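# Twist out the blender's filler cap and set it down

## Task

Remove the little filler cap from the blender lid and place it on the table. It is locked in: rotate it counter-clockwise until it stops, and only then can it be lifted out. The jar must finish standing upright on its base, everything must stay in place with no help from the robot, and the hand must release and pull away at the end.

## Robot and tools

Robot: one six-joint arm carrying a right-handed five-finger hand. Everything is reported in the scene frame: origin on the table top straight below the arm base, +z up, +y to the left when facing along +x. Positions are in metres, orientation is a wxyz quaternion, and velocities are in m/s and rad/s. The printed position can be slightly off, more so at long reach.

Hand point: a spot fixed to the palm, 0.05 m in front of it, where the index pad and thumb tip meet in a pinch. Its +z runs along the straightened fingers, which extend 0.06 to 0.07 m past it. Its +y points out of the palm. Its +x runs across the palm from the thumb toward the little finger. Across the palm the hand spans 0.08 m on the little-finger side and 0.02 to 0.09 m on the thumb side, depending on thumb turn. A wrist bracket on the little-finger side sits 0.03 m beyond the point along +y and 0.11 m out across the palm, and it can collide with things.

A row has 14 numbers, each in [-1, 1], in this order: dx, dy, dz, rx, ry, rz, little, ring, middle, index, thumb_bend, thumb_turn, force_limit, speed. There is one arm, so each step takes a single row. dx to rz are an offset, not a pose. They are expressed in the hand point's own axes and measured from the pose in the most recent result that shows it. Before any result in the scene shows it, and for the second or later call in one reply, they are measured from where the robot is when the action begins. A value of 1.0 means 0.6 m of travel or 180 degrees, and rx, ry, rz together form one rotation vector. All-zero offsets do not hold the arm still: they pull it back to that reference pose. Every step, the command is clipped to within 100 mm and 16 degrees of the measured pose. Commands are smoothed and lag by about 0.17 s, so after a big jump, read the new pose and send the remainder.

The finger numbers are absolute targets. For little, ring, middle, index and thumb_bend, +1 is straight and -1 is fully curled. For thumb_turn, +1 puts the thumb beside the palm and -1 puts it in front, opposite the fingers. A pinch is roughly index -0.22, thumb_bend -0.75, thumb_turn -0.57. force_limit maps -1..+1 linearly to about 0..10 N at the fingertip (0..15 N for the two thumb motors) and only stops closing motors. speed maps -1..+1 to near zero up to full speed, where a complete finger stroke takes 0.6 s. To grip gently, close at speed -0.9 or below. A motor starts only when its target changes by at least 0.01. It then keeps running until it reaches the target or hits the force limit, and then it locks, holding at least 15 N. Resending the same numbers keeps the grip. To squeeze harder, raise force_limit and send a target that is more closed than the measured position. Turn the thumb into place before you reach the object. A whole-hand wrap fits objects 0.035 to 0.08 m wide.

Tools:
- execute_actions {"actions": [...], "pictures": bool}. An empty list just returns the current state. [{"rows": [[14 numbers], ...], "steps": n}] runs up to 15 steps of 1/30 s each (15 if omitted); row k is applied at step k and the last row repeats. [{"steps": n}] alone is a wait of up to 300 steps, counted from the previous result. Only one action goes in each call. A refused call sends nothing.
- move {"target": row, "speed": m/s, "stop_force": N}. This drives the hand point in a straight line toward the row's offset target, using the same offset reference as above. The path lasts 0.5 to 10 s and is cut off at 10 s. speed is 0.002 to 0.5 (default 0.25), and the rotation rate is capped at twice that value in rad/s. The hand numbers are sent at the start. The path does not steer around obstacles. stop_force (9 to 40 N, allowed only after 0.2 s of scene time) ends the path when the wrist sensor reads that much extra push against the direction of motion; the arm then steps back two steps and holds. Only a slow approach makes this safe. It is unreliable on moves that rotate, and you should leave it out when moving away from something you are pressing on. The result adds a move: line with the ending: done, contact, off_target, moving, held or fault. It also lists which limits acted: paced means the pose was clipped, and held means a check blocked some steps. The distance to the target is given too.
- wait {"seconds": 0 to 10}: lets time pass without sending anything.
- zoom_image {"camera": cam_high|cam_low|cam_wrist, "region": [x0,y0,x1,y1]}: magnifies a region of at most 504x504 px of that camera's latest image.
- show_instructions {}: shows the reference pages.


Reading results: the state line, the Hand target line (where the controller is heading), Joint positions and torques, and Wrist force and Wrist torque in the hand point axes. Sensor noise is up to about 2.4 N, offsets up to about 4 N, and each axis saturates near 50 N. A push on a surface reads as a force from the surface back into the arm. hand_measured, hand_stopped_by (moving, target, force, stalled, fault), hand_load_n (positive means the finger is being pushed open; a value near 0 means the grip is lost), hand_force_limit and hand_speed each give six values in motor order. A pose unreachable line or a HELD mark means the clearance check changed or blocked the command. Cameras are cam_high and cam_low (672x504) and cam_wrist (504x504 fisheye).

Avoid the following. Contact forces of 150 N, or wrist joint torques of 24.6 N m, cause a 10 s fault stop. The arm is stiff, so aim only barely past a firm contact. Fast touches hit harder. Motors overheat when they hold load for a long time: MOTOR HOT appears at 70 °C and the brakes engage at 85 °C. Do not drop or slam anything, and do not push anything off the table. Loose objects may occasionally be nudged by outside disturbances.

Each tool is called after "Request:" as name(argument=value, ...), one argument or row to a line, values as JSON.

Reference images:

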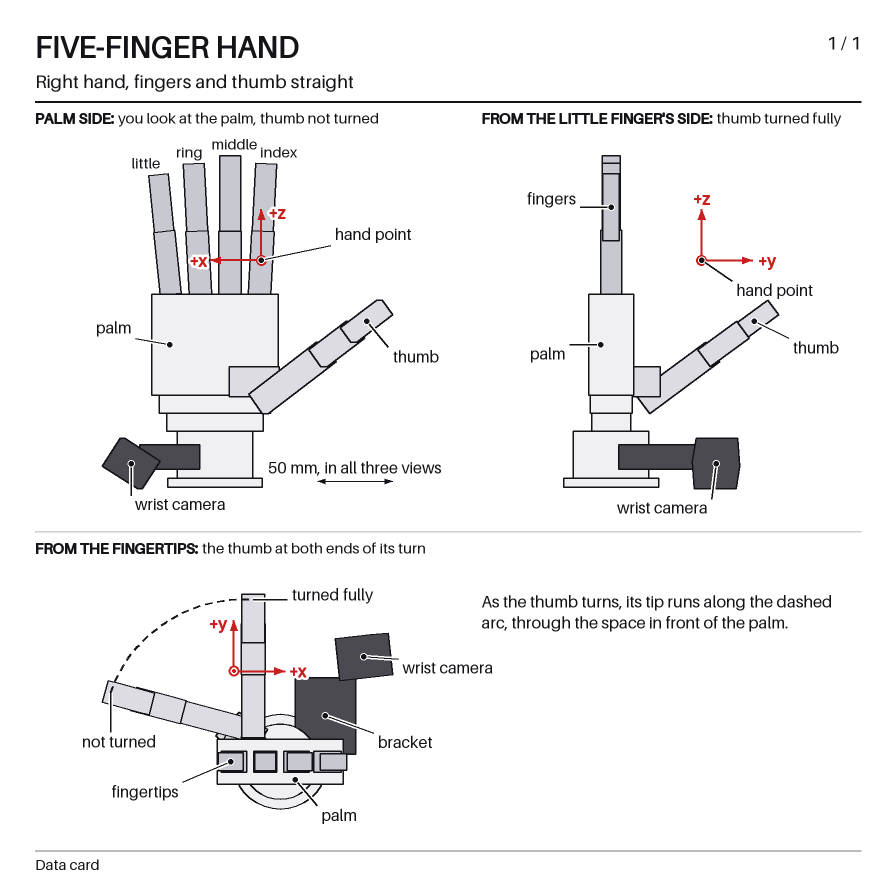

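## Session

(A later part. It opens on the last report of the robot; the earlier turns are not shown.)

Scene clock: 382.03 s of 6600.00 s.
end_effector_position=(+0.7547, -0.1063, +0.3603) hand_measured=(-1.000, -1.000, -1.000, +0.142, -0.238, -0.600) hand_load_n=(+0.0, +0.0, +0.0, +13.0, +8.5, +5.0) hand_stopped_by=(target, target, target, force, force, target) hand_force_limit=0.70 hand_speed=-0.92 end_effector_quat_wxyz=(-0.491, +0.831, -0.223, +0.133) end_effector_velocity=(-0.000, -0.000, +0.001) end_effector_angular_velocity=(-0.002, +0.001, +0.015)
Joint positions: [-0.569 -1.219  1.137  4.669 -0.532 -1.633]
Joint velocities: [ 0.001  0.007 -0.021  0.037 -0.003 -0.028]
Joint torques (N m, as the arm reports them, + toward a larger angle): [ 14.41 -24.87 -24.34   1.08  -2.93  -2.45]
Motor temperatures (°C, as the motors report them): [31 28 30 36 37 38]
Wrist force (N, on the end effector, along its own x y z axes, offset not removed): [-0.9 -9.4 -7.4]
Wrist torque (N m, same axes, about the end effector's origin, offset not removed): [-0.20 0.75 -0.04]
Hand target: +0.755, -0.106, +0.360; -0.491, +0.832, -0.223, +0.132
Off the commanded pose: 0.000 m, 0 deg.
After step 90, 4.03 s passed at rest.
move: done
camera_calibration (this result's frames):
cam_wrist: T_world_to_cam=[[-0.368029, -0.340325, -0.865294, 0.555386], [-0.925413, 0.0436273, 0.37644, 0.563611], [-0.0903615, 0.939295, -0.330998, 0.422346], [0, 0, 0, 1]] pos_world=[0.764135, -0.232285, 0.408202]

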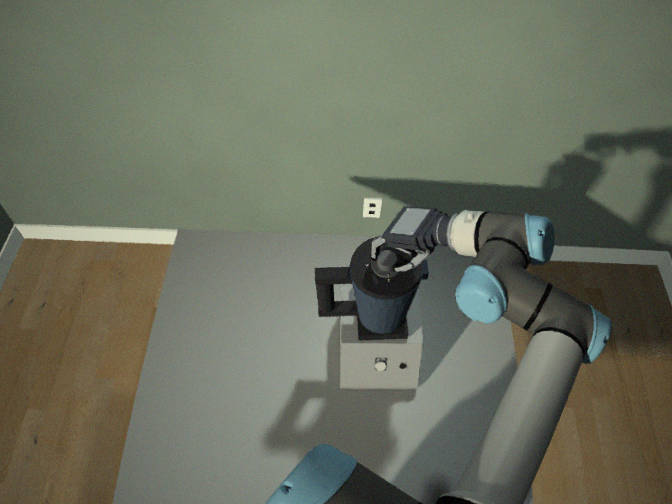

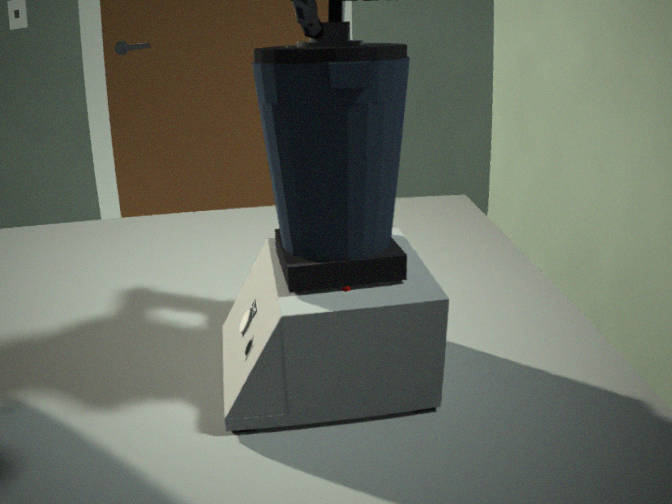

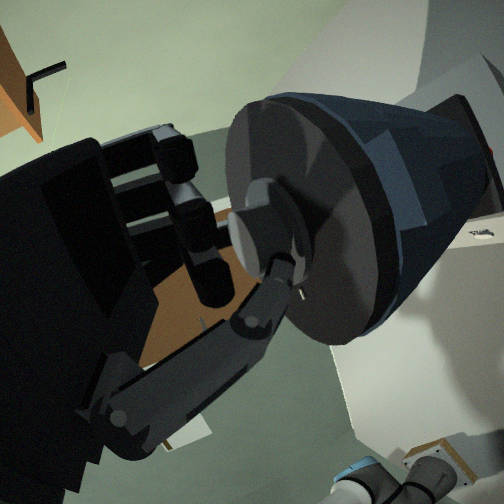

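Request:
move(
  target=[0.0025,-0.0154,-0.0135,0,0,0,-1,-1,-1,-0.2,-0.55,-0.6,0.7,-0.92],
  speed=0.02,
)

Request:
zoom_image(
  camera="cam_low",
  region=[270, 0, 400, 70],
)

Scene clock: 390.17 s of 6600.00 s.
end_effector_position=(+0.7547, -0.1093, +0.3721) hand_measured=(-1.000, -1.000, -1.000, +0.142, -0.238, -0.600) hand_load_n=(+0.0, +0.0, +0.0, +12.0, +10.5, +0.0) hand_stopped_by=(target, target, target, force, force, target) hand_force_limit=0.70 hand_speed=-0.92 end_effector_quat_wxyz=(-0.491, +0.831, -0.223, +0.133) end_effector_velocity=(-0.000, -0.000, +0.002) end_effector_angular_velocity=(+0.001, +0.002, +0.000)
Joint positions: [-0.572 -1.219  1.105  4.707 -0.531 -1.64 ]
Joint velocities: [-0.001  0.    -0.005  0.008 -0.001 -0.001]
Joint torques (N m, as the arm reports them, + toward a larger angle): [ -4.24 -53.79 -32.73  -0.01   4.45  -1.89]
Motor temperatures (°C, as the motors report them): [31 28 30 36 37 38]
Wrist force (N, on the end effector, along its own x y z axes, offset not removed): [-2.4 0.0 -2.2]
Wrist torque (N m, same axes, about the end effector's origin, offset not removed): [-0.17 0.45 -0.15]
Hand target: +0.755, -0.109, +0.372; -0.491, +0.831, -0.223, +0.133
Off the commanded pose: 0.000 m, 0 deg.
After step 90, 4.23 s passed at rest.
move: done
camera_calibration (this result's frames):
cam_wrist: T_world_to_cam=[[-0.367964, -0.340359, -0.865308, 0.564568], [-0.925443, 0.0436608, 0.376363, 0.559254], [-0.0903185, 0.939281, -0.331049, 0.429047], [0, 0, 0, 1]] pos_world=[0.76405, -0.235258, 0.420078]

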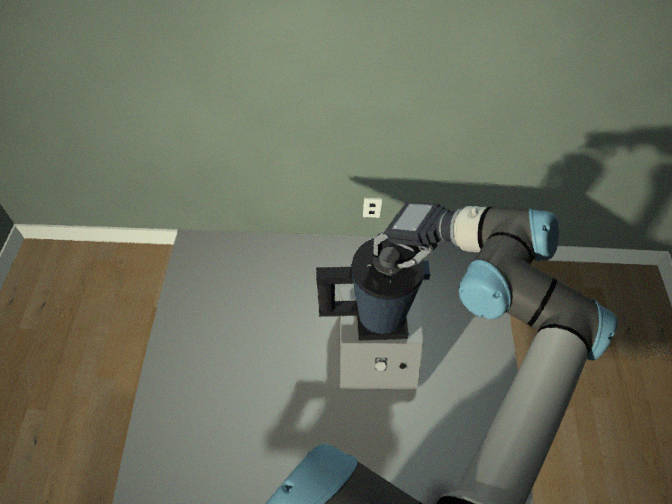

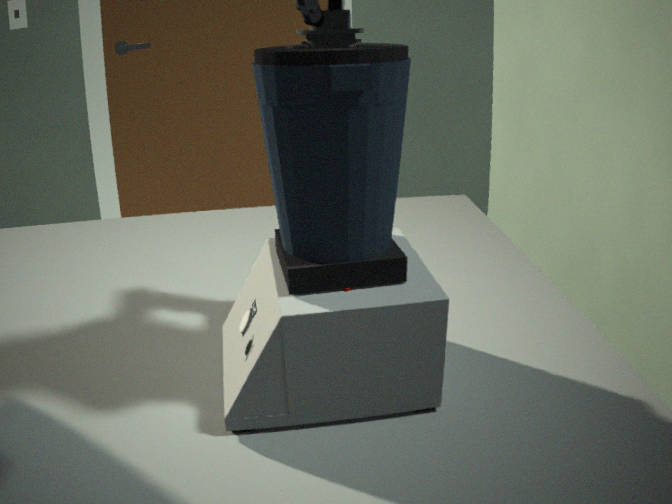

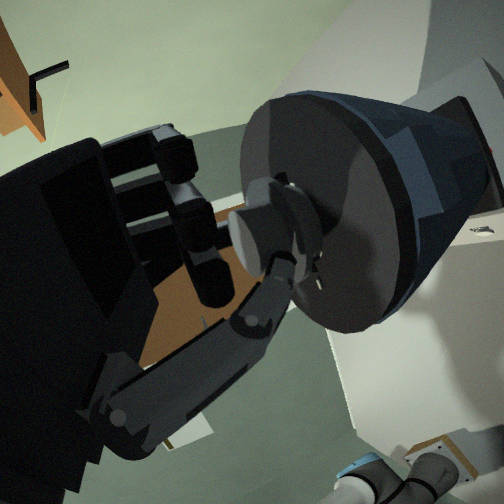

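Region (270, 0, 400, 70) of cam_low's 672x504 image, scaled by 3.877, with more detail than that image has; it fills the top 271 rows of this view, and the rest is white.

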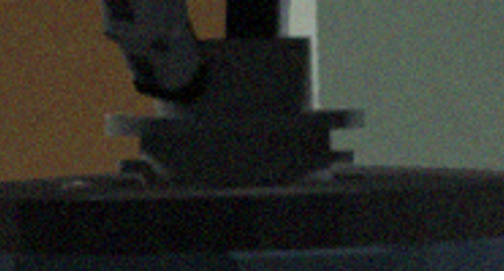

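Request:
move(
  target=[0,-0.041,-0.0224,0,0,0,-1,-1,-1,-0.2,-0.55,-0.6,0.7,-0.92],
  speed=0.06,
)

Scene clock: 398.67 s of 6600.00 s.
end_effector_position=(+0.7546, -0.1091, +0.4001) hand_measured=(-1.000, -1.000, -1.000, +0.142, -0.238, -0.600) hand_load_n=(+0.0, +0.0, +0.0, +12.0, +10.0, +0.0) hand_stopped_by=(target, target, target, force, force, target) hand_force_limit=0.70 hand_speed=-0.92 end_effector_quat_wxyz=(-0.491, +0.831, -0.223, +0.133) end_effector_velocity=(+0.000, -0.000, +0.001) end_effector_angular_velocity=(+0.001, +0.001, +0.002)
Joint positions: [-0.571 -1.221  1.038  4.774 -0.531 -1.637]
Joint velocities: [ 0.     0.003 -0.007  0.008 -0.    -0.003]
Joint torques (N m, as the arm reports them, + toward a larger angle): [ 12.9  -31.73 -31.28  -0.39  -0.18  -2.48]
Motor temperatures (°C, as the motors report them): [31 28 30 36 37 38]
Wrist force (N, on the end effector, along its own x y z axes, offset not removed): [-1.7 -2.5 -1.0]
Wrist torque (N m, same axes, about the end effector's origin, offset not removed): [-0.23 0.39 -0.11]
Hand target: +0.755, -0.109, +0.400; -0.491, +0.831, -0.223, +0.133
Off the commanded pose: 0.000 m, 0 deg.
After step 90, 4.63 s passed at rest.
move: done
camera_calibration (this result's frames):
cam_wrist: T_world_to_cam=[[-0.367863, -0.34024, -0.865398, 0.588753], [-0.925501, 0.0437577, 0.376208, 0.548782], [-0.0901332, 0.93932, -0.330989, 0.438015], [0, 0, 0, 1]] pos_world=[0.763959, -0.235132, 0.448027]

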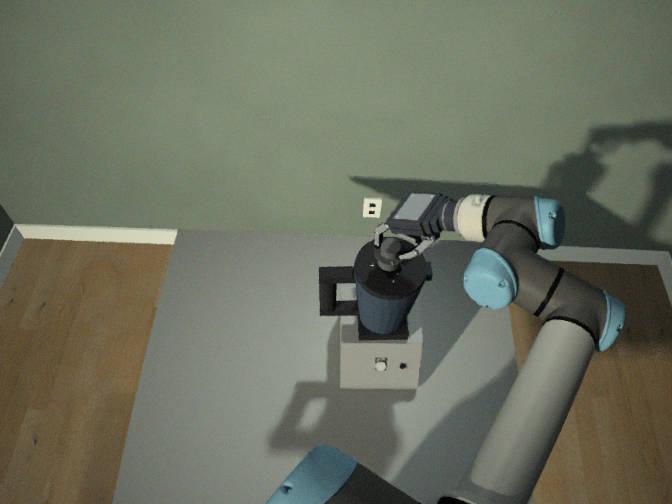

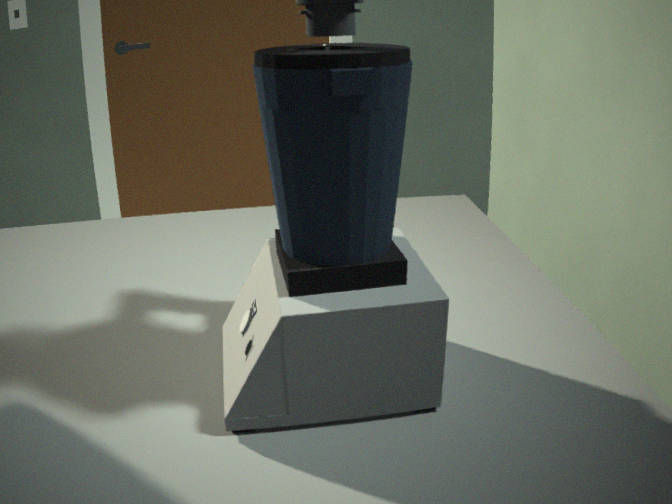

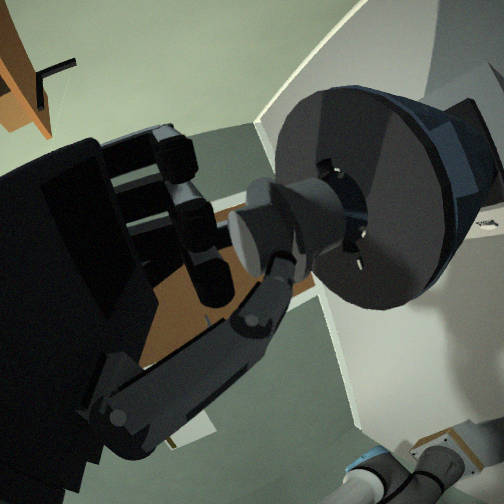

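Request:
move(
  target=[-0.583,-0.0275,0.0153,0,0.2923,0.16,-1,-1,-1,-0.2,-0.55,-0.6,0.7,-0.92],
  speed=0.25,
)

Request:
move(
  target=[0,0.504,0.276,0,0,0,-1,-1,-1,-0.2,-0.55,-0.6,0.7,-0.92],
  speed=0.25,
)

Scene clock: 415.00 s of 6600.00 s.
end_effector_position=(+0.4603, +0.0800, +0.4090) hand_measured=(-1.000, -1.000, -1.000, +0.142, -0.238, -0.600) hand_load_n=(+0.0, +0.0, +0.0, +12.0, +10.0, +0.0) hand_stopped_by=(target, target, target, force, force, target) hand_force_limit=0.70 hand_speed=-0.92 end_effector_quat_wxyz=(-0.360, +0.608, -0.608, +0.362) end_effector_velocity=(-0.001, +0.001, -0.001) end_effector_angular_velocity=(-0.004, +0.004, -0.010)
Joint positions: [-0.115 -2.177  2.298  3.381 -1.528 -0.143]
Joint velocities: [ 0.02   0.005 -0.002 -0.002 -0.03   0.008]
Joint torques (N m, as the arm reports them, + toward a larger angle): [ 10.24  10.3  -28.44  -4.68  -2.16   1.98]
Motor temperatures (°C, as the motors report them): [31 28 30 36 37 38]
Wrist force (N, on the end effector, along its own x y z axes, offset not removed): [-3.3 -3.2 -0.8]
Wrist torque (N m, same axes, about the end effector's origin, offset not removed): [-0.38 0.54 -0.23]
Hand target: +0.460, +0.080, +0.409; -0.359, +0.608, -0.609, +0.362
Off the commanded pose: 0.001 m, 0 deg.
After step 90, 10.63 s passed at rest.
move: done
camera_calibration (this result's frames):
cam_wrist: T_world_to_cam=[[-0.476081, 0.148031, -0.866853, 0.563955], [-0.426292, 0.823323, 0.37472, -0.0267414], [0.76917, 0.547929, -0.328864, -0.128318], [0, 0, 0, 1]] pos_world=[0.355787, 0.00884306, 0.456687]

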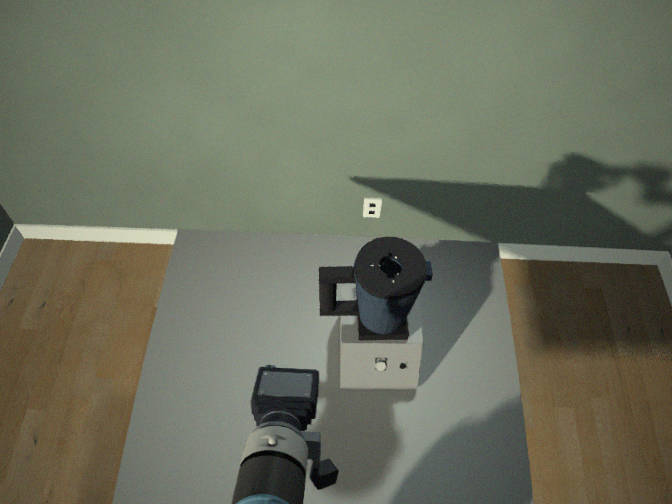

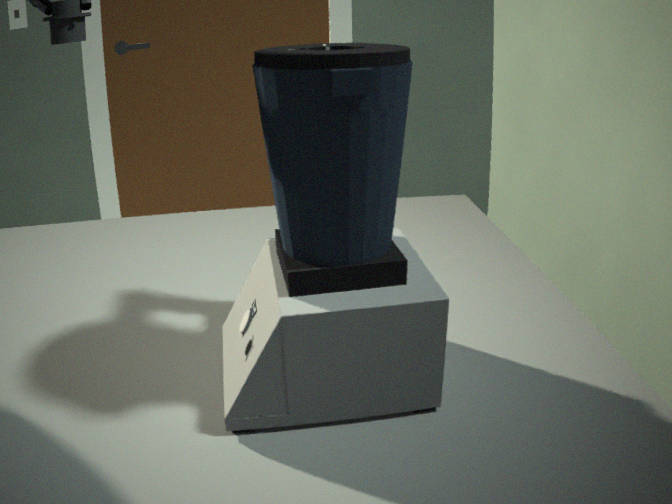

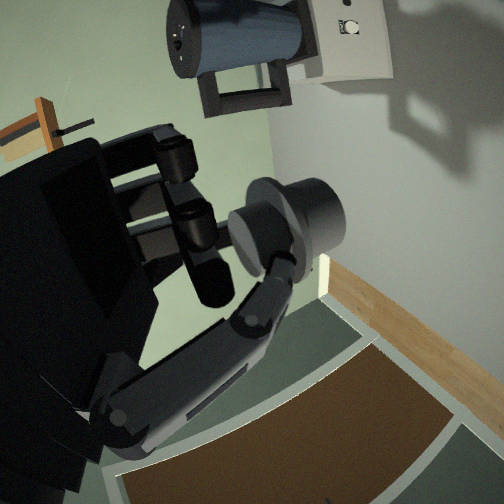

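Scene clock: 417.07 s of 6600.00 s.
end_effector_position=(+0.4611, +0.0795, +0.0643) hand_measured=(-1.000, -1.000, -1.000, +0.142, -0.238, -0.600) hand_load_n=(+0.0, +0.0, +0.0, +12.0, +10.0, +0.0) hand_stopped_by=(target, target, target, force, force, target) hand_force_limit=0.70 hand_speed=-0.92 end_effector_quat_wxyz=(-0.359, +0.608, -0.609, +0.361) end_effector_velocity=(+0.001, +0.000, -0.002) end_effector_angular_velocity=(+0.001, -0.013, -0.002)
Joint positions: [-0.274 -0.972  2.696  1.787 -1.38  -0.2  ]
Joint velocities: [-0.003  0.028 -0.003 -0.039  0.005  0.003]
Joint torques (N m, as the arm reports them, + toward a larger angle): [ -3.72 -14.56  -4.9   -4.88   2.43   2.38]
Motor temperatures (°C, as the motors report them): [31 28 30 36 37 38]
Wrist force (N, on the end effector, along its own x y z axes, offset not removed): [-3.4 -0.8 -0.6]
Wrist torque (N m, same axes, about the end effector's origin, offset not removed): [-0.01 0.65 -0.14]
Hand target: +0.461, +0.079, +0.064; -0.360, +0.608, -0.608, +0.362
Off the commanded pose: 0.000 m, 0 deg.
move: done
camera_calibration (this result's frames):
cam_wrist: T_world_to_cam=[[-0.477587, 0.148012, -0.866027, 0.266189], [-0.425807, 0.823212, 0.375513, 0.102957], [0.768504, 0.548101, -0.330131, -0.241624], [0, 0, 0, 1]] pos_world=[0.356657, 0.00828032, 0.112097]

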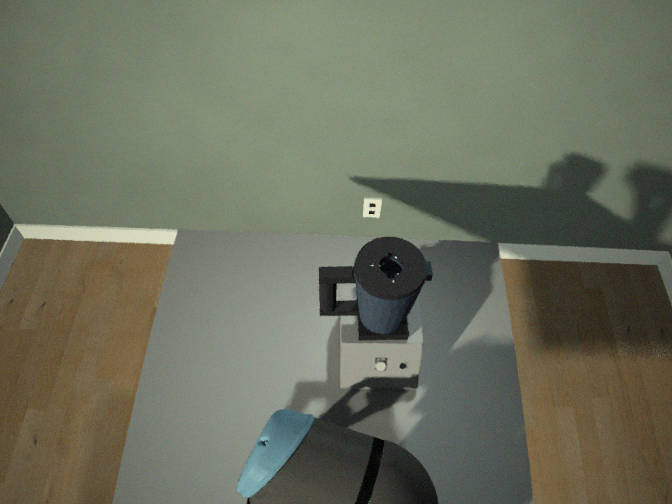

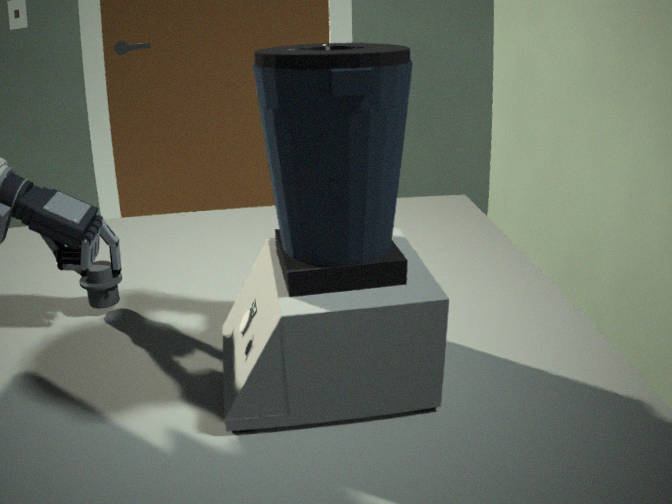

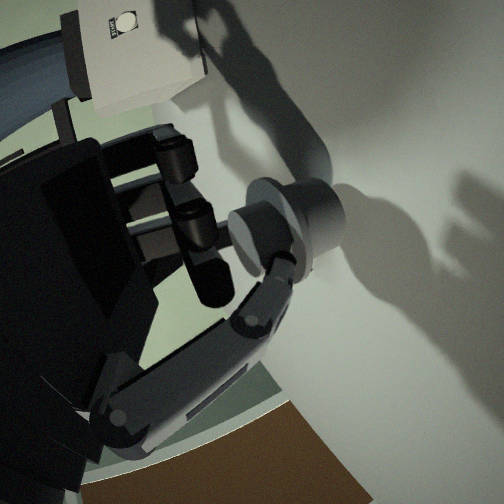

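Request:
move(
  target=[0,0.044,0.024,0,0,0,-1,-1,-1,-0.2,-0.55,-0.6,0.7,-0.92],
  speed=0.008,
  stop_force=9,
)

Scene clock: 424.93 s of 6600.00 s.
end_effector_position=(+0.4613, +0.0794, +0.0506) hand_measured=(-1.000, -1.000, -1.000, +0.142, -0.238, -0.600) hand_load_n=(+0.0, +0.0, +0.0, +13.0, +8.5, +0.5) hand_stopped_by=(target, target, target, force, force, target) hand_force_limit=0.70 hand_speed=-0.92 end_effector_quat_wxyz=(-0.360, +0.608, -0.608, +0.361) end_effector_velocity=(-0.000, -0.000, +0.002) end_effector_angular_velocity=(-0.000, +0.001, -0.000)
Joint positions: [-0.279 -0.901  2.684  1.727 -1.374 -0.202]
Joint velocities: [ 0.    -0.012  0.003  0.009 -0.001 -0.   ]
Joint torques (N m, as the arm reports them, + toward a larger angle): [  9.07 -39.59  13.96   0.45  -0.66  -1.6 ]
Motor temperatures (°C, as the motors report them): [31 28 30 36 37 38]
Wrist force (N, on the end effector, along its own x y z axes, offset not removed): [-2.0 -3.7 -0.2]
Wrist torque (N m, same axes, about the end effector's origin, offset not removed): [-0.25 0.37 -0.06]
Hand target: +0.461, +0.079, +0.051; -0.360, +0.608, -0.608, +0.361
Off the commanded pose: 0.016 m, 0 deg.
After step 90, 2.80 s passed at rest.
move: contact
camera_calibration (this result's frames):
cam_wrist: T_world_to_cam=[[-0.476665, 0.148046, -0.866529, 0.25405], [-0.426166, 0.823226, 0.375075, 0.108421], [0.768878, 0.548071, -0.329311, -0.246449], [0, 0, 0, 1]] pos_world=[0.356791, 0.0082056, 0.0983178]

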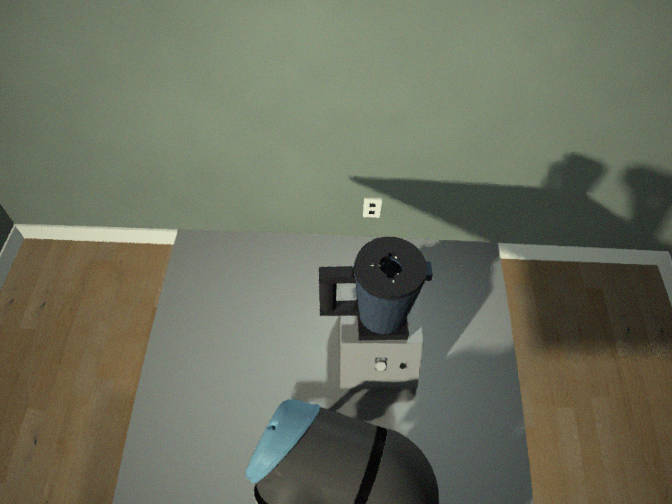

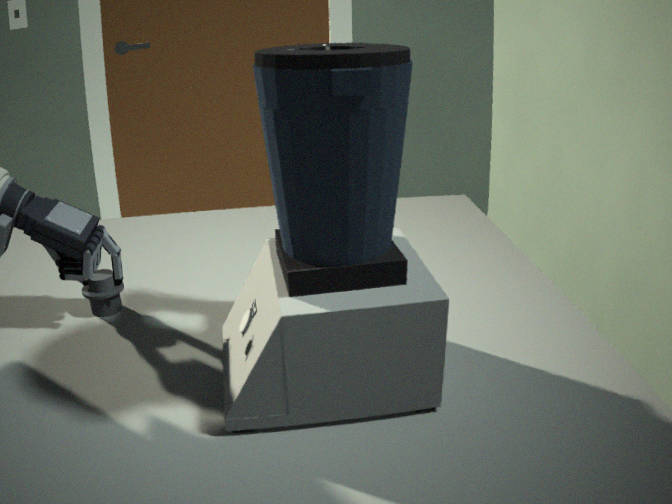

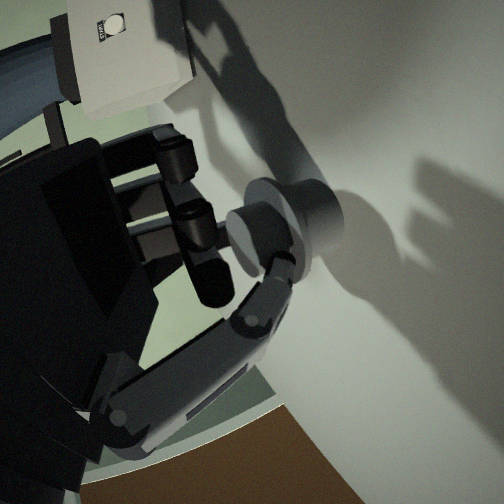

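Request:
move(
  target=[0,0,0,0,0,0,-1,-1,-1,0.4,-0.1,-0.6,0.7,-0.6],
)

Request:
move(
  target=[0,-0.2,-0.11,0,0,0,-1,-1,-1,0.4,-0.1,-0.6,0.7,-0.6],
  speed=0.2,
)

Scene clock: 430.77 s of 6600.00 s.
end_effector_position=(+0.4613, +0.0794, +0.0506) hand_measured=(-1.000, -1.000, -1.000, +0.400, -0.100, -0.600) hand_load_n=(+0.0, +0.0, +0.0, +0.0, +0.0, +0.0) hand_stopped_by=(target, target, target, target, target, target) hand_force_limit=0.70 hand_speed=-0.60 end_effector_quat_wxyz=(-0.360, +0.608, -0.608, +0.361) end_effector_velocity=(-0.000, +0.000, -0.001) end_effector_angular_velocity=(+0.002, +0.003, +0.001)
Joint positions: [-0.279 -0.901  2.684  1.727 -1.375 -0.202]
Joint velocities: [-0.     0.002 -0.001  0.002  0.001  0.   ]
Joint torques (N m, as the arm reports them, + toward a larger angle): [ -4.86 -13.42  -4.55  -4.73   2.59  -1.13]
Motor temperatures (°C, as the motors report them): [31 28 30 36 37 38]
Wrist force (N, on the end effector, along its own x y z axes, offset not removed): [-2.1 -2.8 1.1]
Wrist torque (N m, same axes, about the end effector's origin, offset not removed): [-0.39 0.29 -0.10]
Hand target: +0.461, +0.079, +0.051; -0.360, +0.608, -0.608, +0.361
Off the commanded pose: 0.000 m, 0 deg.
After step 90, 2.13 s passed at rest.
move: done
camera_calibration (this result's frames):
cam_wrist: T_world_to_cam=[[-0.476699, 0.148133, -0.866496, 0.254052], [-0.42607, 0.823247, 0.375139, 0.108347], [0.76891, 0.548016, -0.329326, -0.24644], [0, 0, 0, 1]] pos_world=[0.35676, 0.00822313, 0.0983304]

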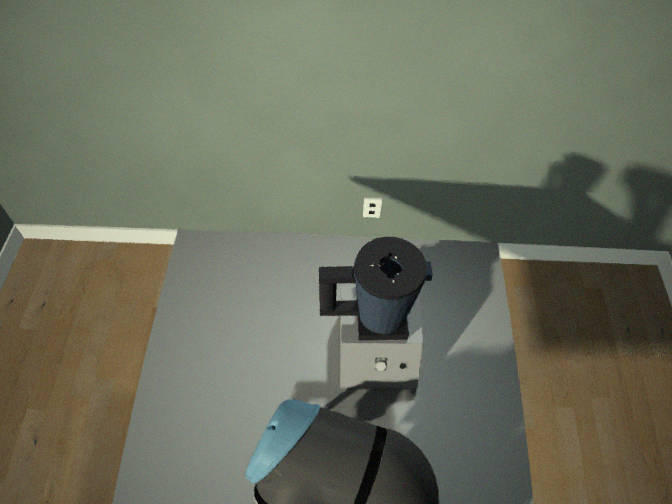

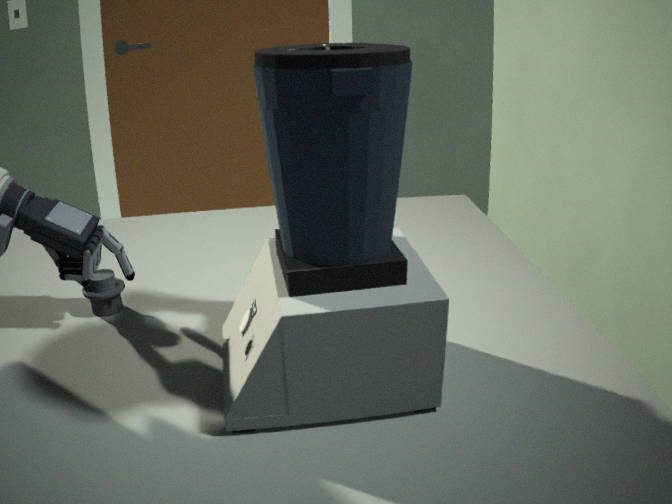

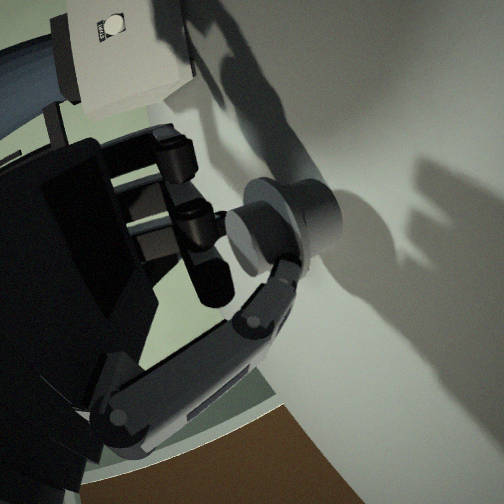

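Scene clock: 432.03 s of 6600.00 s.
end_effector_position=(+0.4608, +0.0796, +0.1875) hand_measured=(-1.000, -1.000, -1.000, +0.400, -0.100, -0.600) hand_load_n=(+0.0, +0.0, +0.0, +0.0, +0.0, +0.0) hand_stopped_by=(target, target, target, target, target, target) hand_force_limit=0.70 hand_speed=-0.60 end_effector_quat_wxyz=(-0.360, +0.608, -0.608, +0.362) end_effector_velocity=(+0.000, -0.000, +0.001) end_effector_angular_velocity=(+0.000, +0.016, +0.002)
Joint positions: [-0.226 -1.639  2.689  2.455 -1.425 -0.182]
Joint velocities: [ 0.002 -0.02  -0.008  0.044 -0.003 -0.002]
Joint torques (N m, as the arm reports them, + toward a larger angle): [ 11.95 -26.65 -20.22   0.18  -2.49  -2.31]
Motor temperatures (°C, as the motors report them): [31 28 30 36 37 38]
Wrist force (N, on the end effector, along its own x y z axes, offset not removed): [-4.6 -1.8 -1.4]
Wrist torque (N m, same axes, about the end effector's origin, offset not removed): [-0.06 0.71 -0.18]
Hand target: +0.461, +0.080, +0.188; -0.360, +0.608, -0.608, +0.361
Off the commanded pose: 0.000 m, 0 deg.
move: done
camera_calibration (this result's frames):
cam_wrist: T_world_to_cam=[[-0.475333, 0.148163, -0.867241, 0.371868], [-0.426489, 0.823356, 0.374423, 0.0569066], [0.769523, 0.547844, -0.328178, -0.201586], [0, 0, 0, 1]] pos_world=[0.356156, 0.0084865, 0.235035]

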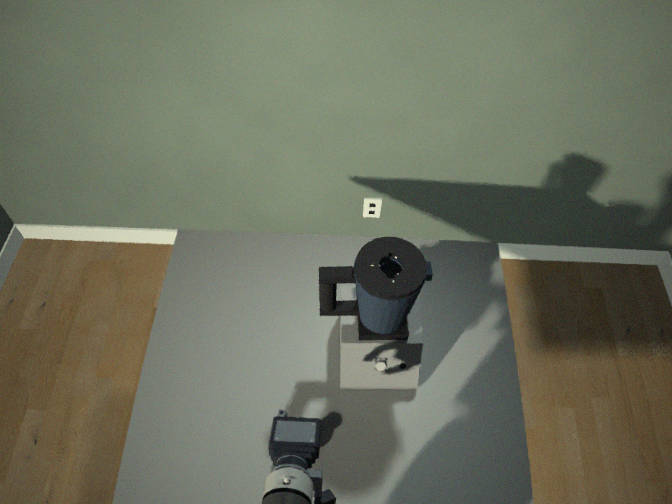

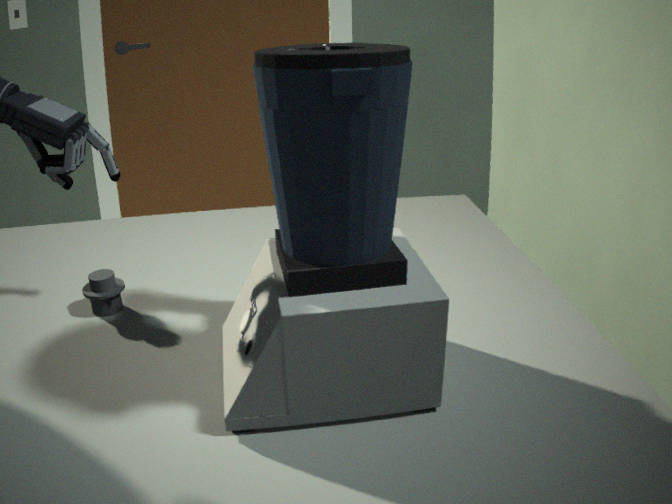

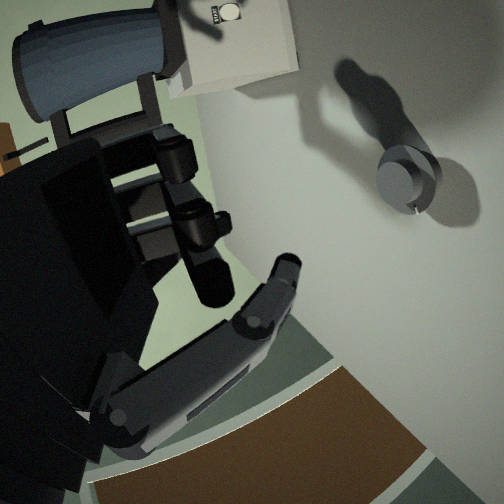

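Request:
finished_scene(
  scene=1,
)

The scene is finished: the task was done.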